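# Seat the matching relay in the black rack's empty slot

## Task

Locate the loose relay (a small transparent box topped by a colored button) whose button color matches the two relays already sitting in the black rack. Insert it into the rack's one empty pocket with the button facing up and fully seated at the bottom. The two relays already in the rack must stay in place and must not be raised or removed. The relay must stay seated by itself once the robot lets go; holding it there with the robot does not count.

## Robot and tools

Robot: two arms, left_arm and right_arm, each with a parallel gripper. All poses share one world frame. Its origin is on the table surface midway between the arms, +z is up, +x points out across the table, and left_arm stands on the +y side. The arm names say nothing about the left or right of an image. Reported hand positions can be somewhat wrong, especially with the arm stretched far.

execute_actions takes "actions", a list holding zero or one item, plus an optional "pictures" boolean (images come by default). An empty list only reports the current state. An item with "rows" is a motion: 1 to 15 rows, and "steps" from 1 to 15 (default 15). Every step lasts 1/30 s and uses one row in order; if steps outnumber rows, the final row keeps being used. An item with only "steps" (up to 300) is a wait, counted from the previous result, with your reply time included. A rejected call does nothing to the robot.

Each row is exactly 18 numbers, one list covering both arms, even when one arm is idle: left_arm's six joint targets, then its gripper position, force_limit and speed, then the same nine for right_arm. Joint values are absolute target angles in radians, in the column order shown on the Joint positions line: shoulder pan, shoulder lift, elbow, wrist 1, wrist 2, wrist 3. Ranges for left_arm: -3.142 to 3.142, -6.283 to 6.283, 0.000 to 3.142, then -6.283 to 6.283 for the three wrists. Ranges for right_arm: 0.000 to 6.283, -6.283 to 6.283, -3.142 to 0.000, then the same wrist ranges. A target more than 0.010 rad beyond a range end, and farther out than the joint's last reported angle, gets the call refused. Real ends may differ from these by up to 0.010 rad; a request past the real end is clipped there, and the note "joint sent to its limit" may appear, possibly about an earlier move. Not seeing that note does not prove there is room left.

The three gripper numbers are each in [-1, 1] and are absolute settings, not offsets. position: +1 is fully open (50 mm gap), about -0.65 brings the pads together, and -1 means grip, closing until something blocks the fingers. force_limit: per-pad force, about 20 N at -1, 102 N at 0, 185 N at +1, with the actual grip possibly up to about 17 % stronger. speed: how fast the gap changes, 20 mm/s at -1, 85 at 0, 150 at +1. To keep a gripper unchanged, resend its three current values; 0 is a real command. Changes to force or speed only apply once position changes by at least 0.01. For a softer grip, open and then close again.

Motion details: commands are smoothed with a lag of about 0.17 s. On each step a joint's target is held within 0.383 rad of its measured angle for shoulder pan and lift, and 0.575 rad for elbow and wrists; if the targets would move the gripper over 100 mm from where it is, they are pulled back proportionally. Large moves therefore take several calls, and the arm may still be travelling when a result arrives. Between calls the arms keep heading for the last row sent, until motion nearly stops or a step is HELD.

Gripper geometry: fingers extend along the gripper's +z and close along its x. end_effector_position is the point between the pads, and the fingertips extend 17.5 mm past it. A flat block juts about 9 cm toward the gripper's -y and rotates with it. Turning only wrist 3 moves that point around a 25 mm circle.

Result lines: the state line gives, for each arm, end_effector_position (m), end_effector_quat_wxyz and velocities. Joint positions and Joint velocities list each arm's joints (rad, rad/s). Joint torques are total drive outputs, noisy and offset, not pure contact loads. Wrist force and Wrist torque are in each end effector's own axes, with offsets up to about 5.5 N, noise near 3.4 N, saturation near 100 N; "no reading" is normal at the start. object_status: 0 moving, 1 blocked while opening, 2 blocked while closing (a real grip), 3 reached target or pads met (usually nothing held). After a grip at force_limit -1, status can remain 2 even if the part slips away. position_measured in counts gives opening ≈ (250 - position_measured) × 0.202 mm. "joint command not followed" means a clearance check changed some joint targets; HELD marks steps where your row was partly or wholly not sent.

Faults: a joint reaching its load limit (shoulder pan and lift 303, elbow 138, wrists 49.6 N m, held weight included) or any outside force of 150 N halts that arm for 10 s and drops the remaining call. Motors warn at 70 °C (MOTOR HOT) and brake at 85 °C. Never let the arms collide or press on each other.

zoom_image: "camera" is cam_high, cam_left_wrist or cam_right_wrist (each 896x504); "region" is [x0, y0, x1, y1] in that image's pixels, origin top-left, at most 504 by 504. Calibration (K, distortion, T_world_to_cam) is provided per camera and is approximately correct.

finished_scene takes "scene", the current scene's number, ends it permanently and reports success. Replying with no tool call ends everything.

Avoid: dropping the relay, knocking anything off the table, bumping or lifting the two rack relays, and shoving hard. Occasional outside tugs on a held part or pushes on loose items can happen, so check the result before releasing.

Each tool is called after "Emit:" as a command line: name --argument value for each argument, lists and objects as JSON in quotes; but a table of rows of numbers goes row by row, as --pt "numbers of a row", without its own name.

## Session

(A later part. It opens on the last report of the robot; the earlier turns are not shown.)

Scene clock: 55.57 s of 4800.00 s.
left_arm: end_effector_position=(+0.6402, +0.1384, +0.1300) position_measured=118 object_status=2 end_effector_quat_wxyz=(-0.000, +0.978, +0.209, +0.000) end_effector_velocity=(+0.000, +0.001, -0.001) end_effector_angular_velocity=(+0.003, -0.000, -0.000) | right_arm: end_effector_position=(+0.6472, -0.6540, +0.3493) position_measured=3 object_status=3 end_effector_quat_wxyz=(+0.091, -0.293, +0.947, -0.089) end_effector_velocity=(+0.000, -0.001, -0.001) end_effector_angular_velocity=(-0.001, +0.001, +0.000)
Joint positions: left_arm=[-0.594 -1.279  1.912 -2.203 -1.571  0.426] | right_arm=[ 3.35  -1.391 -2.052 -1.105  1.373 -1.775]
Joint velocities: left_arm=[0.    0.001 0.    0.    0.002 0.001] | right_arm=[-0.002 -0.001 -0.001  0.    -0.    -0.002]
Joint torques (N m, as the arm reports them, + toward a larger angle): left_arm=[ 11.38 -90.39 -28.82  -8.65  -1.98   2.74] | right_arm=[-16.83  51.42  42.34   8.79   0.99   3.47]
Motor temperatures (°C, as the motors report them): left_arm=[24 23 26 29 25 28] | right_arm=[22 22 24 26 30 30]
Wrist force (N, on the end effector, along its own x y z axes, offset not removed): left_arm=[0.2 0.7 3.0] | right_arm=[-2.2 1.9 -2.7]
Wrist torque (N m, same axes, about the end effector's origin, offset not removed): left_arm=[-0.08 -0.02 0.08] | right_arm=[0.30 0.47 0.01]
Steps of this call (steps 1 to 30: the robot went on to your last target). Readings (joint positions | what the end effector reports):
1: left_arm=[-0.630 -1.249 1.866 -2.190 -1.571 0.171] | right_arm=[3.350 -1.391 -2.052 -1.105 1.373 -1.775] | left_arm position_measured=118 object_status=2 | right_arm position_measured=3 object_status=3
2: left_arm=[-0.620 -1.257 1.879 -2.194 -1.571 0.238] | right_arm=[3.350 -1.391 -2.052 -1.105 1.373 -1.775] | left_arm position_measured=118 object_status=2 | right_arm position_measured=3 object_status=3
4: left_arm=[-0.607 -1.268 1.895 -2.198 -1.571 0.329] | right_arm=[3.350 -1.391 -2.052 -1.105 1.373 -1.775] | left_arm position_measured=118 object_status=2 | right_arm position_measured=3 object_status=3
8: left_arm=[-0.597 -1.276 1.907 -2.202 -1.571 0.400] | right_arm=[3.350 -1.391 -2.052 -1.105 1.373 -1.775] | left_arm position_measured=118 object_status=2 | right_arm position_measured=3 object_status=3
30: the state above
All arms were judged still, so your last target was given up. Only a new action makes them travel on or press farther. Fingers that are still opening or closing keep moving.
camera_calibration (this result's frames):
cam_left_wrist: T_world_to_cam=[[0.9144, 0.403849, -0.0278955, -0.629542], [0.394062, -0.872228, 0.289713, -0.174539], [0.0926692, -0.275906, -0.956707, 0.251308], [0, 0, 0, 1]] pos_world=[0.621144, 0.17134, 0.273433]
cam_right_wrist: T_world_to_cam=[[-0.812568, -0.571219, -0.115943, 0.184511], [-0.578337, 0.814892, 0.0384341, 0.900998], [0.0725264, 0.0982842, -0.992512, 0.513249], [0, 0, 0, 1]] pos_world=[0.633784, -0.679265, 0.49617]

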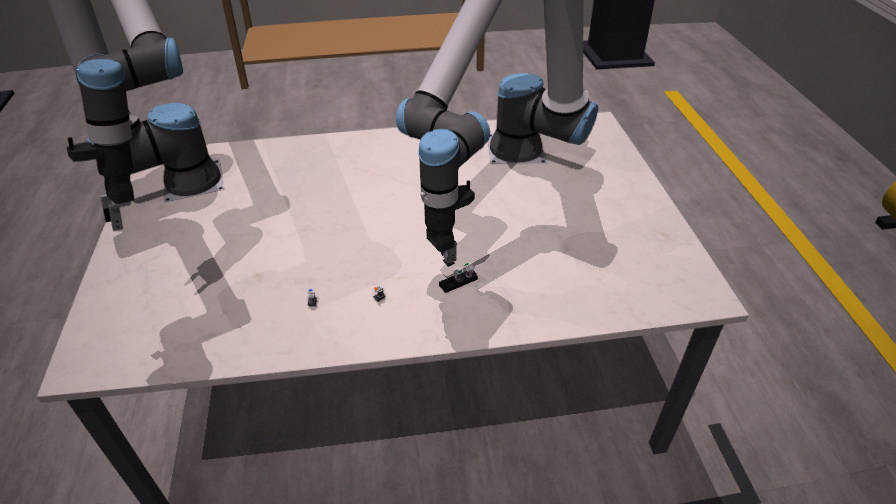

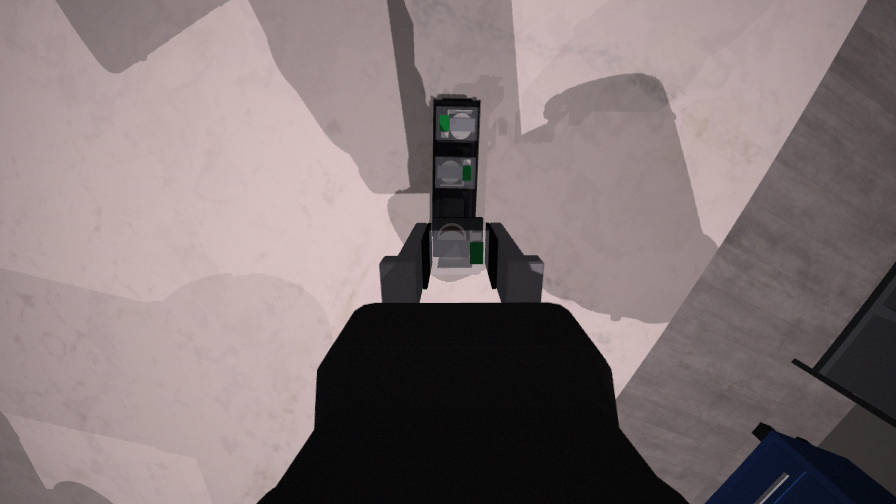

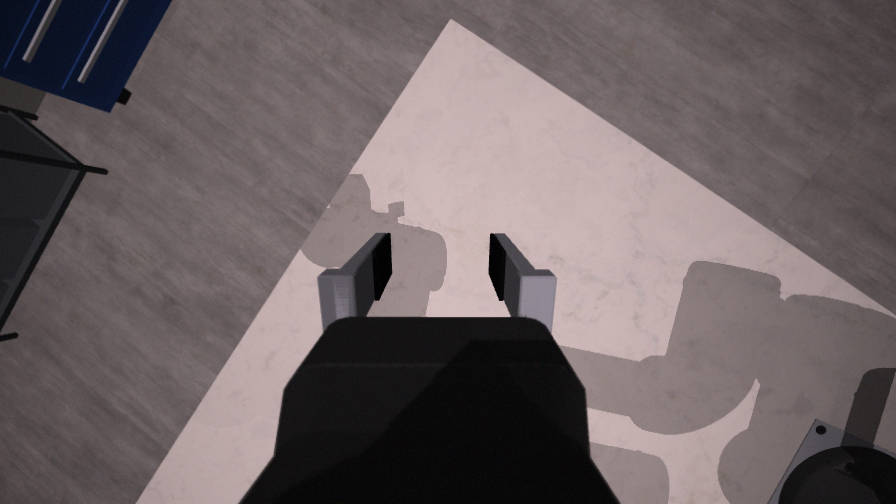

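Emit:
execute_actions --actions '[{"rows":[[-0.59654,-1.271,1.922,-2.2218,-1.5708,0.457,-1,-0.3,-0.3,3.35,-1.391,-2.052,-1.105,1.373,-1.775,1,0,0],[-0.59654,-1.2608,1.9298,-2.2398,-1.5708,0.457,-1,-0.3,-0.3,3.35,-1.391,-2.052,-1.105,1.373,-1.775,1,0,0],[-0.59654,-1.25005,1.93698,-2.25773,-1.5708,0.457,-1,-0.3,-0.3,3.35,-1.391,-2.052,-1.105,1.373,-1.775,1,0,0],[-0.59654,-1.24,1.9426,-2.2734,-1.5708,0.457,-1,-0.3,-0.3,3.35,-1.391,-2.052,-1.105,1.373,-1.775,1,0,0],[-0.59654,-1.23,1.9482,-2.289,-1.5708,0.457,-1,-0.3,-0.3,3.35,-1.391,-2.052,-1.105,1.373,-1.775,1,0,0],[-0.59654,-1.22,1.9535,-2.3043,-1.5708,0.457,-1,-0.3,-0.3,3.35,-1.391,-2.052,-1.105,1.373,-1.775,1,0,0],[-0.59654,-1.20963,1.95863,-2.3198,-1.5708,0.457,-1,-0.3,-0.3,3.35,-1.391,-2.052,-1.105,1.373,-1.775,1,0,0]],"steps":15}]' --pictures false

Emit:
execute_actions --actions '[{"steps":15}]'

Emit:
zoom_image --camera "cam_left_wrist" --region '[395, 150, 521, 276]'

Scene clock: 75.90 s of 4800.00 s.
left_arm: end_effector_position=(+0.6384, +0.1381, +0.0679) position_measured=118 object_status=2 end_effector_quat_wxyz=(-0.000, +0.981, +0.193, -0.000) end_effector_velocity=(-0.000, +0.001, -0.027) end_effector_angular_velocity=(-0.001, -0.001, -0.003) | right_arm: end_effector_position=(+0.6472, -0.6540, +0.3493) position_measured=3 object_status=3 end_effector_quat_wxyz=(+0.091, -0.293, +0.947, -0.089) end_effector_velocity=(-0.000, -0.001, -0.001) end_effector_angular_velocity=(-0.000, +0.001, -0.002)
Joint positions: left_arm=[-0.596 -1.213  1.957 -2.315 -1.571  0.457] | right_arm=[ 3.35  -1.391 -2.052 -1.105  1.373 -1.775]
Joint velocities: left_arm=[ 0.001  0.031  0.018 -0.049  0.     0.004] | right_arm=[-0.001  0.    -0.001 -0.001  0.     0.001]
Joint torques (N m, as the arm reports them, + toward a larger angle): left_arm=[-13.17 -60.29 -26.45  -8.19  -2.48   2.56] | right_arm=[-17.8   50.17  42.5    8.56   1.12   3.57]
Motor temperatures (°C, as the motors report them): left_arm=[24 23 26 29 25 28] | right_arm=[22 22 24 26 30 30]
Wrist force (N, on the end effector, along its own x y z axes, offset not removed): left_arm=[-0.1 -1.1 3.4] | right_arm=[-1.7 6.8 -1.3]
Wrist torque (N m, same axes, about the end effector's origin, offset not removed): left_arm=[-0.42 0.03 0.14] | right_arm=[1.38 0.31 0.06]
Steps of this call (steps 1 to 90: nothing new was sent; then 16.83 s passed at rest; steps 91 to 105: all 15 steps of this action). Readings (joint positions | what the end effector reports):
91: left_arm=[-0.593 -1.279 1.912 -2.203 -1.571 0.426] | right_arm=[3.350 -1.391 -2.052 -1.105 1.373 -1.775] | left_arm position_measured=118 object_status=2 | right_arm position_measured=3 object_status=3
92: left_arm=[-0.594 -1.278 1.913 -2.206 -1.571 0.429] | right_arm=[3.350 -1.391 -2.052 -1.105 1.373 -1.775] | left_arm position_measured=118 object_status=2 | right_arm position_measured=3 object_status=3
94: left_arm=[-0.595 -1.271 1.920 -2.220 -1.571 0.441] | right_arm=[3.350 -1.391 -2.052 -1.105 1.373 -1.775] | left_arm position_measured=118 object_status=2 | right_arm position_measured=3 object_status=3
98: left_arm=[-0.596 -1.240 1.941 -2.271 -1.571 0.453] | right_arm=[3.350 -1.391 -2.052 -1.105 1.373 -1.775] | left_arm position_measured=118 object_status=2 | right_arm position_measured=3 object_status=3
105: the state above

Scene clock: 76.40 s of 4800.00 s.
left_arm: end_effector_position=(+0.6383, +0.1381, +0.0652) position_measured=118 object_status=2 end_effector_quat_wxyz=(+0.000, +0.981, +0.192, +0.000) end_effector_velocity=(+0.000, +0.001, -0.001) end_effector_angular_velocity=(+0.001, -0.000, +0.001) | right_arm: end_effector_position=(+0.6472, -0.6540, +0.3493) position_measured=3 object_status=3 end_effector_quat_wxyz=(+0.091, -0.293, +0.947, -0.089) end_effector_velocity=(-0.000, -0.001, -0.001) end_effector_angular_velocity=(-0.000, +0.001, -0.001)
Joint positions: left_arm=[-0.597 -1.21   1.959 -2.32  -1.571  0.457] | right_arm=[ 3.35  -1.391 -2.052 -1.105  1.373 -1.775]
Joint velocities: left_arm=[ 0.001  0.001  0.    -0.     0.001 -0.   ] | right_arm=[-0.001 -0.    -0.001  0.    -0.     0.001]
Joint torques (N m, as the arm reports them, + toward a larger angle): left_arm=[-10.42 -60.03 -25.94  -8.68  -2.52   2.29] | right_arm=[-17.63  49.64  41.34   8.84   0.66   3.26]
Motor temperatures (°C, as the motors report them): left_arm=[24 23 26 29 25 28] | right_arm=[22 22 24 26 30 30]
Wrist force (N, on the end effector, along its own x y z axes, offset not removed): left_arm=[2.1 -0.6 1.2] | right_arm=[-2.1 2.7 -1.3]
Wrist torque (N m, same axes, about the end effector's origin, offset not removed): left_arm=[-0.36 -0.37 0.04] | right_arm=[0.76 0.40 0.13]
Steps of this call (steps 1 to 15: the robot went on to your last target). Readings (joint positions | what the end effector reports):
1: left_arm=[-0.596 -1.212 1.957 -2.316 -1.571 0.457] | right_arm=[3.350 -1.391 -2.052 -1.105 1.373 -1.775] | left_arm position_measured=118 object_status=2 | right_arm position_measured=3 object_status=3
2: left_arm=[-0.596 -1.211 1.958 -2.317 -1.571 0.457] | right_arm=[3.350 -1.391 -2.052 -1.105 1.373 -1.775] | left_arm position_measured=118 object_status=2 | right_arm position_measured=3 object_status=3
4: left_arm=[-0.596 -1.211 1.958 -2.318 -1.571 0.457] | right_arm=[3.350 -1.391 -2.052 -1.105 1.373 -1.775] | left_arm position_measured=118 object_status=2 | right_arm position_measured=3 object_status=3
8: left_arm=[-0.597 -1.210 1.958 -2.319 -1.571 0.457] | right_arm=[3.350 -1.391 -2.052 -1.105 1.373 -1.775] | left_arm position_measured=118 object_status=2 | right_arm position_measured=3 object_status=3
15: the state above
All arms were judged still, so your last target was given up. Only a new action makes them travel on or press farther. Fingers that are still opening or closing keep moving.
camera_calibration (this result's frames):
cam_left_wrist: T_world_to_cam=[[0.927652, 0.3724, -0.027921, -0.633569], [0.364061, -0.885158, 0.28975, -0.134355], [0.0831881, -0.278952, -0.956695, 0.195834], [0, 0, 0, 1]] pos_world=[0.620354, 0.171643, 0.208593]
cam_right_wrist: T_world_to_cam=[[-0.812568, -0.571219, -0.115942, 0.18451], [-0.578337, 0.814892, 0.0384341, 0.900998], [0.0725263, 0.0982841, -0.992512, 0.513249], [0, 0, 0, 1]] pos_world=[0.633784, -0.679265, 0.49617]

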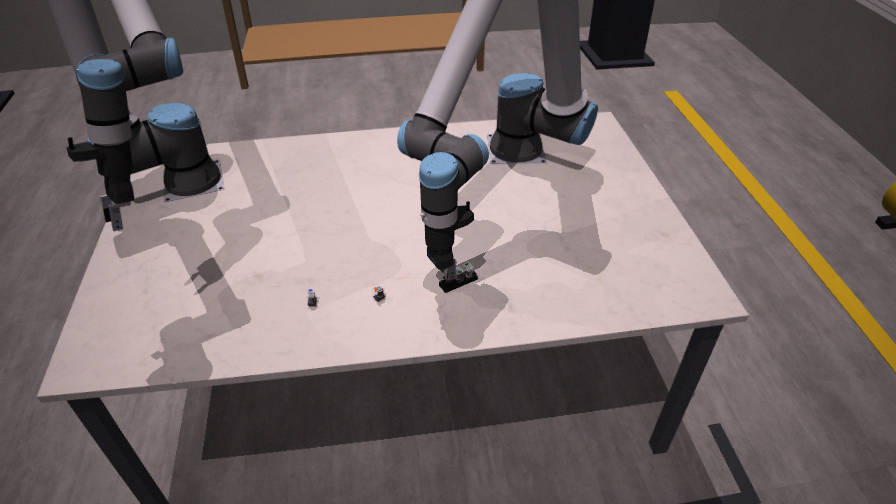

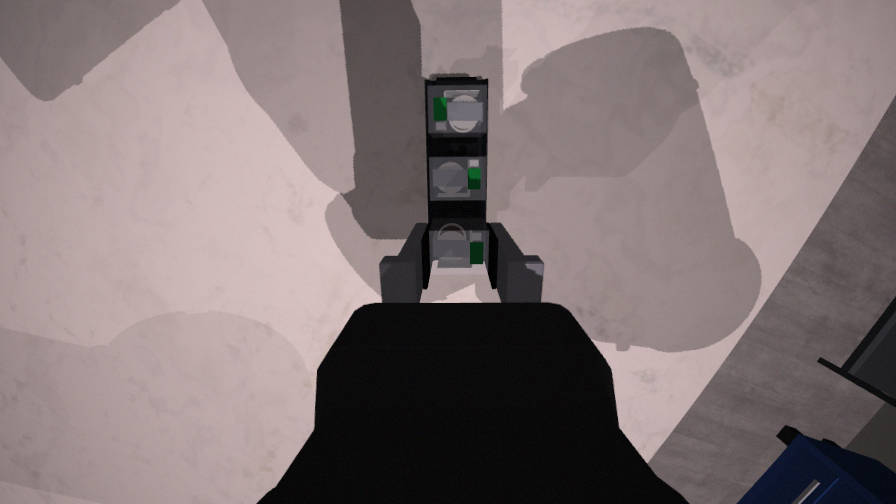

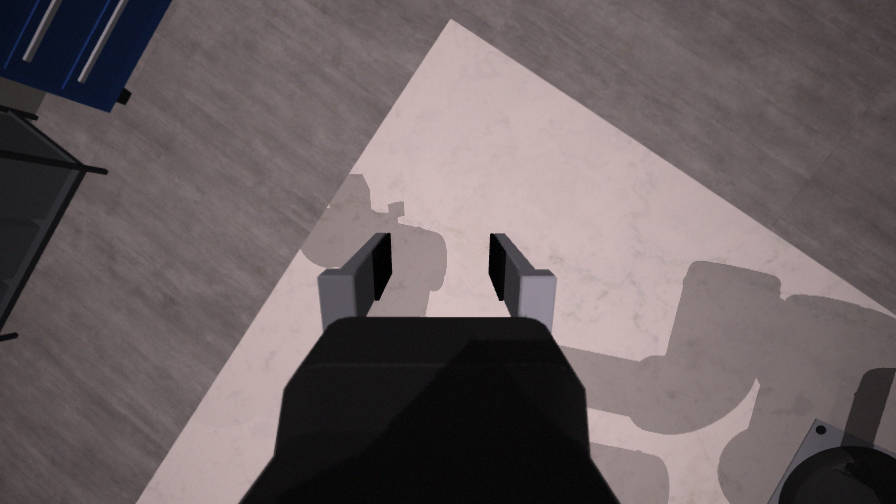

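Region (395, 150, 521, 276) of cam_left_wrist's 896x504 image, scaled by 4.000, with more detail than that image has.

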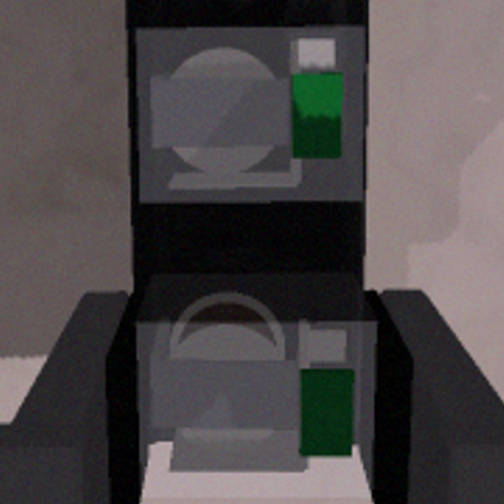

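Emit:
execute_actions --actions '[{"rows":[[-0.59678,-1.21007,1.95933,-2.32006,-1.5708,0.4568,-1,-0.3,-0.3,3.35,-1.391,-2.052,-1.105,1.373,-1.775,1,0,0],[-0.59678,-1.2083,1.9602,-2.3227,-1.5708,0.4568,-1,-0.3,-0.3,3.35,-1.391,-2.052,-1.105,1.373,-1.775,1,0,0],[-0.59678,-1.20645,1.961,-2.32535,-1.5708,0.4568,-1,-0.3,-0.3,3.35,-1.391,-2.052,-1.105,1.373,-1.775,1,0,0],[-0.59678,-1.2046,1.96185,-2.32805,-1.5708,0.4568,-1,-0.3,-0.3,3.35,-1.391,-2.052,-1.105,1.373,-1.775,1,0,0],[-0.59678,-1.2028,1.9627,-2.3307,-1.5708,0.4568,-1,-0.3,-0.3,3.35,-1.391,-2.052,-1.105,1.373,-1.775,1,0,0],[-0.59678,-1.201,1.9635,-2.3333,-1.5708,0.4568,-1,-0.3,-0.3,3.35,-1.391,-2.052,-1.105,1.373,-1.775,1,0,0],[-0.59678,-1.19915,1.9643,-2.33595,-1.5708,0.4568,-1,-0.3,-0.3,3.35,-1.391,-2.052,-1.105,1.373,-1.775,1,0,0],[-0.59678,-1.1973,1.9651,-2.3386,-1.5708,0.4568,-1,-0.3,-0.3,3.35,-1.391,-2.052,-1.105,1.373,-1.775,1,0,0],[-0.59678,-1.19545,1.9659,-2.34125,-1.5708,0.4568,-1,-0.3,-0.3,3.35,-1.391,-2.052,-1.105,1.373,-1.775,1,0,0]],"steps":15}]' --pictures false

Scene clock: 87.53 s of 4800.00 s.
left_arm: end_effector_position=(+0.6379, +0.1382, +0.0540) position_measured=118 object_status=2 end_effector_quat_wxyz=(-0.000, +0.981, +0.192, -0.000) end_effector_velocity=(+0.000, -0.000, -0.009) end_effector_angular_velocity=(-0.000, +0.000, +0.000) | right_arm: end_effector_position=(+0.6472, -0.6540, +0.3493) position_measured=3 object_status=3 end_effector_quat_wxyz=(+0.091, -0.293, +0.947, -0.089) end_effector_velocity=(-0.001, -0.001, -0.001) end_effector_angular_velocity=(-0.000, +0.001, -0.001)
Joint positions: left_arm=[-0.597 -1.197  1.965 -2.34  -1.571  0.457] | right_arm=[ 3.35  -1.391 -2.052 -1.105  1.373 -1.775]
Joint velocities: left_arm=[ 0.     0.012  0.004 -0.016 -0.    -0.   ] | right_arm=[-0.     0.001 -0.002 -0.    -0.     0.001]
Joint torques (N m, as the arm reports them, + toward a larger angle): left_arm=[-11.19 -60.41 -26.82  -8.74  -1.78  -3.01] | right_arm=[-14.9   51.71  42.23   8.48   0.37   3.35]
Motor temperatures (°C, as the motors report them): left_arm=[24 23 26 29 25 28] | right_arm=[22 22 24 26 30 30]
Wrist force (N, on the end effector, along its own x y z axes, offset not removed): left_arm=[1.5 -0.1 2.3] | right_arm=[0.9 8.2 3.6]
Wrist torque (N m, same axes, about the end effector's origin, offset not removed): left_arm=[-0.23 -0.18 -0.01] | right_arm=[1.95 -0.05 -0.04]
Steps of this call (steps 1 to 90: nothing new was sent; then 7.63 s passed at rest; steps 91 to 105: all 15 steps of this action). Readings (joint positions | what the end effector reports):
91: left_arm=[-0.597 -1.210 1.959 -2.320 -1.571 0.457] | right_arm=[3.350 -1.391 -2.052 -1.105 1.373 -1.775] | left_arm position_measured=118 object_status=2 | right_arm position_measured=3 object_status=3
92: left_arm=[-0.597 -1.210 1.959 -2.320 -1.571 0.457] | right_arm=[3.350 -1.391 -2.052 -1.105 1.373 -1.775] | left_arm position_measured=118 object_status=2 | right_arm position_measured=3 object_status=3
94: left_arm=[-0.597 -1.209 1.959 -2.321 -1.571 0.457] | right_arm=[3.350 -1.391 -2.052 -1.105 1.373 -1.775] | left_arm position_measured=118 object_status=2 | right_arm position_measured=3 object_status=3
98: left_arm=[-0.597 -1.204 1.962 -2.328 -1.571 0.457] | right_arm=[3.350 -1.391 -2.052 -1.105 1.373 -1.775] | left_arm position_measured=118 object_status=2 | right_arm position_measured=3 object_status=3
105: the state above

Emit:
execute_actions --actions '[{"rows":[[-0.59678,-1.1936,1.9667,-2.3439,-1.5708,0.4568,-1,-0.3,-0.3,3.35,-1.391,-2.052,-1.105,1.373,-1.775,1,0,0],[-0.59678,-1.19175,1.9675,-2.34655,-1.5708,0.4568,-1,-0.3,-0.3,3.35,-1.391,-2.052,-1.105,1.373,-1.775,1,0,0],[-0.59678,-1.1899,1.9683,-2.3492,-1.5708,0.4568,-1,-0.3,-0.3,3.35,-1.391,-2.052,-1.105,1.373,-1.775,1,0,0],[-0.59678,-1.1887,1.9688,-2.3509,-1.5708,0.4568,-1,-0.3,-0.3,3.35,-1.391,-2.052,-1.105,1.373,-1.775,1,0,0],[-0.59678,-1.18756,1.96928,-2.35252,-1.5708,0.4568,-1,-0.3,-0.3,3.35,-1.391,-2.052,-1.105,1.373,-1.775,1,0,0]],"steps":15}]' --pictures false

Emit:
execute_actions --actions '[{"steps":8}]' --pictures false

Scene clock: 93.63 s of 4800.00 s.
left_arm: end_effector_position=(+0.6380, +0.1381, +0.0470) position_measured=118 object_status=2 end_effector_quat_wxyz=(+0.000, +0.981, +0.192, +0.000) end_effector_velocity=(-0.001, -0.000, -0.001) end_effector_angular_velocity=(+0.000, -0.000, -0.001) | right_arm: end_effector_position=(+0.6472, -0.6540, +0.3493) position_measured=3 object_status=3 end_effector_quat_wxyz=(+0.091, -0.293, +0.947, -0.089) end_effector_velocity=(-0.000, -0.000, -0.001) end_effector_angular_velocity=(-0.001, +0.002, -0.001)
Joint positions: left_arm=[-0.597 -1.188  1.969 -2.352 -1.571  0.457] | right_arm=[ 3.35  -1.391 -2.052 -1.105  1.373 -1.775]
Joint velocities: left_arm=[-0.001  0.001  0.002 -0.003  0.     0.   ] | right_arm=[-0.    -0.    -0.001 -0.001 -0.     0.001]
Joint torques (N m, as the arm reports them, + toward a larger angle): left_arm=[-12.24 -44.65 -18.02  -7.78  -0.75  -2.99] | right_arm=[-15.55  50.22  42.66   8.39  -0.11   3.4 ]
Motor temperatures (°C, as the motors report them): left_arm=[24 23 26 29 25 28] | right_arm=[22 22 24 26 30 30]
Wrist force (N, on the end effector, along its own x y z axes, offset not removed): left_arm=[-1.5 -3.7 -14.8] | right_arm=[-4.3 1.2 -4.5]
Wrist torque (N m, same axes, about the end effector's origin, offset not removed): left_arm=[-0.17 -0.15 0.05] | right_arm=[0.22 0.83 0.16]
Steps of this call (steps 1 to 15: the robot went on to your last target; steps 16 to 90: nothing new was sent; then 2.60 s passed at rest; steps 91 to 105: all 15 steps of this action). Readings (joint positions | what the end effector reports):
91: left_arm=[-0.597 -1.195 1.966 -2.341 -1.571 0.457] | right_arm=[3.350 -1.391 -2.052 -1.105 1.373 -1.775] | left_arm position_measured=118 object_status=2 | right_arm position_measured=3 object_status=3
92: left_arm=[-0.597 -1.195 1.966 -2.342 -1.571 0.457] | right_arm=[3.350 -1.391 -2.052 -1.105 1.373 -1.775] | left_arm position_measured=118 object_status=2 | right_arm position_measured=3 object_status=3
94: left_arm=[-0.597 -1.194 1.967 -2.344 -1.571 0.457] | right_arm=[3.350 -1.391 -2.052 -1.105 1.373 -1.775] | left_arm position_measured=118 object_status=2 | right_arm position_measured=3 object_status=3
98: left_arm=[-0.597 -1.190 1.968 -2.350 -1.571 0.457] | right_arm=[3.350 -1.391 -2.052 -1.105 1.373 -1.775] | left_arm position_measured=118 object_status=2 | right_arm position_measured=3 object_status=3
105: the state above

Scene clock: 93.90 s of 4800.00 s.
left_arm: end_effector_position=(+0.6380, +0.1381, +0.0469) position_measured=118 object_status=2 end_effector_quat_wxyz=(+0.000, +0.981, +0.192, +0.000) end_effector_velocity=(-0.001, +0.000, -0.001) end_effector_angular_velocity=(+0.000, +0.002, +0.001) | right_arm: end_effector_position=(+0.6472, -0.6540, +0.3493) position_measured=3 object_status=3 end_effector_quat_wxyz=(+0.091, -0.293, +0.947, -0.089) end_effector_velocity=(+0.000, -0.001, -0.000) end_effector_angular_velocity=(-0.001, +0.000, -0.000)
Joint positions: left_arm=[-0.597 -1.188  1.969 -2.353 -1.571  0.457] | right_arm=[ 3.35  -1.391 -2.052 -1.105  1.373 -1.775]
Joint velocities: left_arm=[-0.     0.001  0.001 -0.    -0.001 -0.001] | right_arm=[-0.001 -0.     0.    -0.    -0.    -0.001]
Joint torques (N m, as the arm reports them, + toward a larger angle): left_arm=[-10.85 -39.78 -14.34  -7.47  -0.68  -2.81] | right_arm=[-19.81  49.9   41.49   8.61  -0.01   3.67]
Motor temperatures (°C, as the motors report them): left_arm=[24 23 26 29 25 28] | right_arm=[22 22 24 26 30 30]
Wrist force (N, on the end effector, along its own x y z axes, offset not removed): left_arm=[0.2 -4.1 -24.9] | right_arm=[5.1 11.1 1.9]
Wrist torque (N m, same axes, about the end effector's origin, offset not removed): left_arm=[-0.17 -0.70 -0.10] | right_arm=[2.12 -0.77 -0.26]
Steps of this call (steps 1 to 8: the robot went on to your last target). Readings (joint positions | what the end effector reports):
1: left_arm=[-0.597 -1.188 1.969 -2.352 -1.571 0.457] | right_arm=[3.350 -1.391 -2.052 -1.105 1.373 -1.775] | left_arm position_measured=118 object_status=2 | right_arm position_measured=3 object_status=3
2: left_arm=[-0.597 -1.188 1.969 -2.352 -1.571 0.457] | right_arm=[3.350 -1.391 -2.052 -1.105 1.373 -1.775] | left_arm position_measured=118 object_status=2 | right_arm position_measured=3 object_status=3
4: left_arm=[-0.597 -1.188 1.969 -2.352 -1.571 0.457] | right_arm=[3.350 -1.391 -2.052 -1.105 1.373 -1.775] | left_arm position_measured=118 object_status=2 | right_arm position_measured=3 object_status=3
8: the state above

Seated at the same height.

Emit:
execute_actions --actions '[{"rows":[[-0.59678,-1.18805,1.96907,-2.35182,-1.5708,0.4568,1,-0.3,0,3.35,-1.391,-2.052,-1.105,1.373,-1.775,1,0,0]],"steps":8}]' --pictures false

Emit:
execute_actions --actions '[{"rows":[[-0.59678,-1.19915,1.9643,-2.33595,-1.5708,0.4568,1,-0.3,0,3.35,-1.391,-2.052,-1.105,1.373,-1.775,1,0,0],[-0.59678,-1.21007,1.95933,-2.32006,-1.5708,0.4568,1,-0.3,0,3.35,-1.391,-2.052,-1.105,1.373,-1.775,1,0,0],[-0.59678,-1.22,1.9535,-2.3043,-1.5708,0.4568,1,-0.3,0,3.35,-1.391,-2.052,-1.105,1.373,-1.775,1,0,0],[-0.59678,-1.23,1.9482,-2.289,-1.5708,0.4568,1,-0.3,0,3.35,-1.391,-2.052,-1.105,1.373,-1.775,1,0,0],[-0.59678,-1.24,1.9426,-2.2734,-1.5708,0.4568,1,-0.3,0,3.35,-1.391,-2.052,-1.105,1.373,-1.775,1,0,0]],"steps":15}]'

Scene clock: 101.83 s of 4800.00 s.
left_arm: end_effector_position=(+0.6377, +0.1384, +0.0466) position_measured=17 object_status=0 end_effector_quat_wxyz=(-0.000, +0.981, +0.192, -0.000) end_effector_velocity=(-0.000, -0.000, -0.000) end_effector_angular_velocity=(+0.001, +0.002, -0.001) | right_arm: end_effector_position=(+0.6472, -0.6540, +0.3493) position_measured=3 object_status=3 end_effector_quat_wxyz=(+0.091, -0.293, +0.947, -0.089) end_effector_velocity=(-0.000, -0.000, -0.001) end_effector_angular_velocity=(-0.000, +0.001, -0.001)
Joint positions: left_arm=[-0.597 -1.188  1.97  -2.352 -1.571  0.457] | right_arm=[ 3.35  -1.391 -2.052 -1.105  1.373 -1.775]
Joint velocities: left_arm=[-0.     0.    -0.     0.002 -0.001  0.001] | right_arm=[-0.    -0.001 -0.001 -0.     0.     0.001]
Joint torques (N m, as the arm reports them, + toward a larger angle): left_arm=[  -9.37 -101.82  -41.21   -1.48   -0.05   -2.02] | right_arm=[-18.7   50.9   42.15   7.71  -0.59   3.42]
Motor temperatures (°C, as the motors report them): left_arm=[24 23 26 29 25 28] | right_arm=[22 22 24 26 30 30]
Wrist force (N, on the end effector, along its own x y z axes, offset not removed): left_arm=[2.7 1.0 0.8] | right_arm=[-0.5 7.7 4.4]
Wrist torque (N m, same axes, about the end effector's origin, offset not removed): left_arm=[-0.09 -0.48 0.04] | right_arm=[1.56 0.05 -0.12]
Steps of this call (steps 1 to 15: the robot went on to your last target; steps 16 to 90: nothing new was sent; then 4.67 s passed at rest; steps 91 to 98: all 8 steps of this action). Readings (joint positions | what the end effector reports):
91: left_arm=[-0.597 -1.188 1.969 -2.353 -1.571 0.457] | right_arm=[3.350 -1.391 -2.052 -1.105 1.373 -1.775] | left_arm position_measured=115 object_status=0 | right_arm position_measured=3 object_status=3
92: left_arm=[-0.597 -1.187 1.969 -2.352 -1.571 0.457] | right_arm=[3.350 -1.391 -2.052 -1.105 1.373 -1.775] | left_arm position_measured=101 object_status=0 | right_arm position_measured=3 object_status=3
94: left_arm=[-0.597 -1.187 1.970 -2.352 -1.571 0.457] | right_arm=[3.350 -1.391 -2.052 -1.105 1.373 -1.775] | left_arm position_measured=73 object_status=0 | right_arm position_measured=3 object_status=3
98: the state above

Scene clock: 102.33 s of 4800.00 s.
left_arm: end_effector_position=(+0.6383, +0.1379, +0.0900) position_measured=3 object_status=3 end_effector_quat_wxyz=(+0.000, +0.981, +0.192, +0.000) end_effector_velocity=(-0.000, +0.001, +0.011) end_effector_angular_velocity=(+0.001, +0.002, +0.002) | right_arm: end_effector_position=(+0.6472, -0.6540, +0.3493) position_measured=3 object_status=3 end_effector_quat_wxyz=(+0.091, -0.293, +0.947, -0.089) end_effector_velocity=(-0.000, +0.001, -0.000) end_effector_angular_velocity=(+0.000, +0.001, -0.001)
Joint positions: left_arm=[-0.597 -1.239  1.943 -2.276 -1.571  0.457] | right_arm=[ 3.35  -1.391 -2.052 -1.105  1.373 -1.775]
Joint velocities: left_arm=[ 0.001 -0.013 -0.007  0.023 -0.    -0.002] | right_arm=[ 0.001 -0.     0.    -0.001 -0.     0.003]
Joint torques (N m, as the arm reports them, + toward a larger angle): left_arm=[-10.37 -89.55 -50.33  -0.68   0.2   -1.65] | right_arm=[-18.05  49.89  42.72   7.63  -0.5    3.19]
Motor temperatures (°C, as the motors report them): left_arm=[24 23 26 29 25 28] | right_arm=[22 22 24 26 30 30]
Wrist force (N, on the end effector, along its own x y z axes, offset not removed): left_arm=[2.1 -0.2 1.0] | right_arm=[1.9 2.9 -1.7]
Wrist torque (N m, same axes, about the end effector's origin, offset not removed): left_arm=[-0.36 -0.47 0.02] | right_arm=[0.60 -0.48 -0.20]
Steps of this call (steps 1 to 15: all 15 steps of this action). Readings (joint positions | what the end effector reports):
1: left_arm=[-0.597 -1.188 1.969 -2.352 -1.571 0.457] | right_arm=[3.350 -1.391 -2.052 -1.105 1.373 -1.775] | left_arm position_measured=5 object_status=0 | right_arm position_measured=3 object_status=3
2: left_arm=[-0.597 -1.189 1.969 -2.350 -1.571 0.457] | right_arm=[3.350 -1.391 -2.052 -1.105 1.373 -1.775] | left_arm position_measured=3 object_status=0 | right_arm position_measured=3 object_status=3
4: left_arm=[-0.597 -1.198 1.965 -2.337 -1.571 0.457] | right_arm=[3.350 -1.391 -2.052 -1.105 1.373 -1.775] | left_arm position_measured=3 object_status=0 | right_arm position_measured=3 object_status=3
8: left_arm=[-0.597 -1.225 1.950 -2.296 -1.571 0.457] | right_arm=[3.350 -1.391 -2.052 -1.105 1.373 -1.775] | left_arm position_measured=3 object_status=3 | right_arm position_measured=3 object_status=3
15: the state above
camera_calibration (this result's frames):
cam_left_wrist: T_world_to_cam=[[0.927671, 0.372352, -0.0279283, -0.632778], [0.36402, -0.88518, 0.289735, -0.141717], [0.0831622, -0.278946, -0.956699, 0.21952], [0, 0, 0, 1]] pos_world=[0.620342, 0.171405, 0.233402]
cam_right_wrist: T_world_to_cam=[[-0.812568, -0.571219, -0.115942, 0.18451], [-0.578337, 0.814892, 0.0384341, 0.900998], [0.0725263, 0.0982842, -0.992512, 0.513249], [0, 0, 0, 1]] pos_world=[0.633784, -0.679265, 0.49617]

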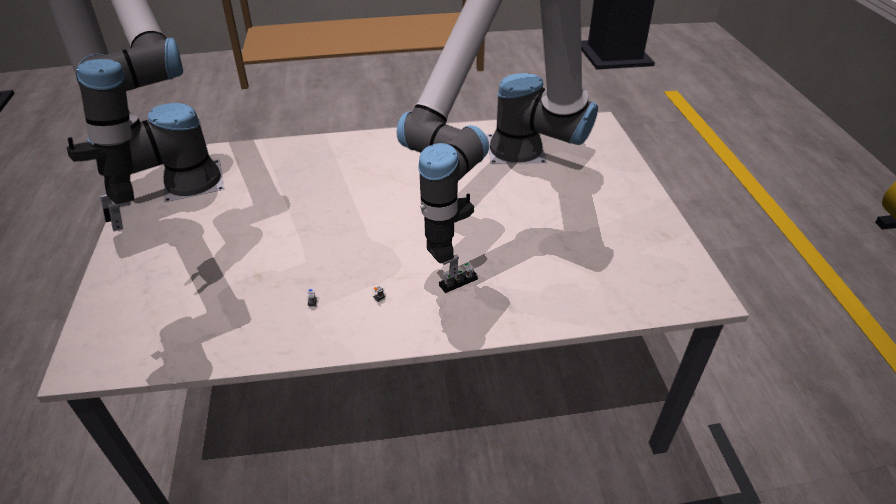

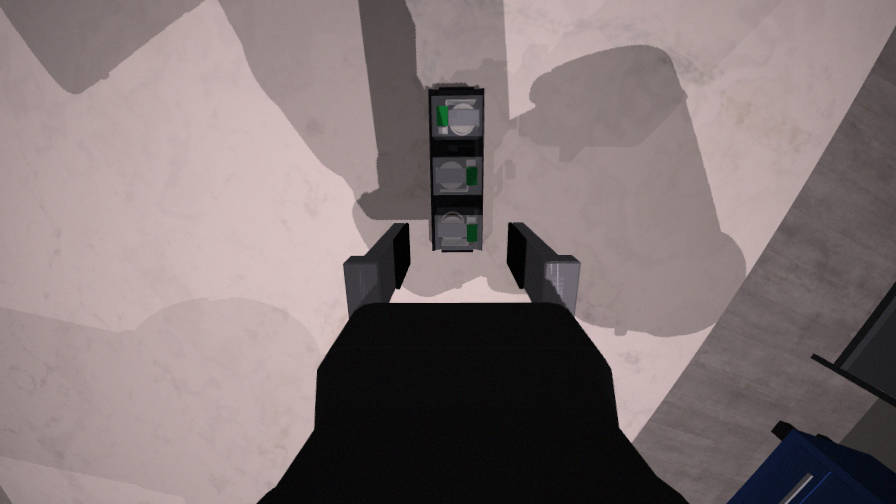

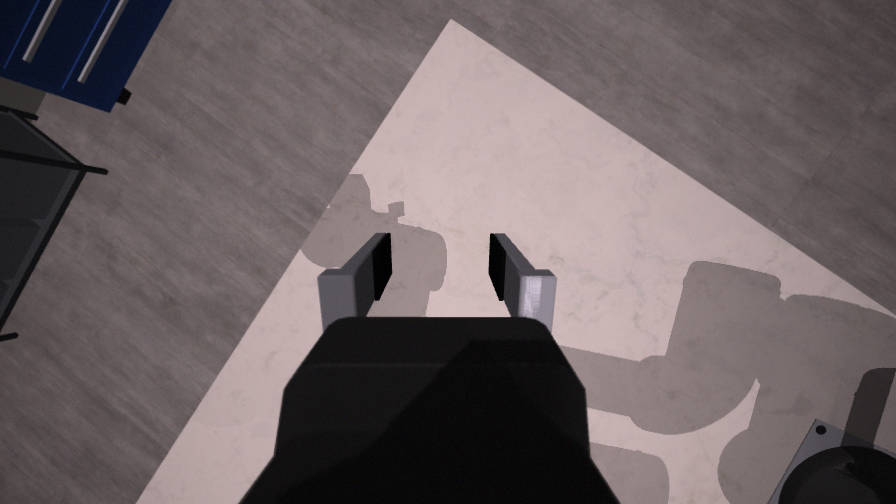

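Emit:
finished_scene --scene 2

The scene is finished: the task was done.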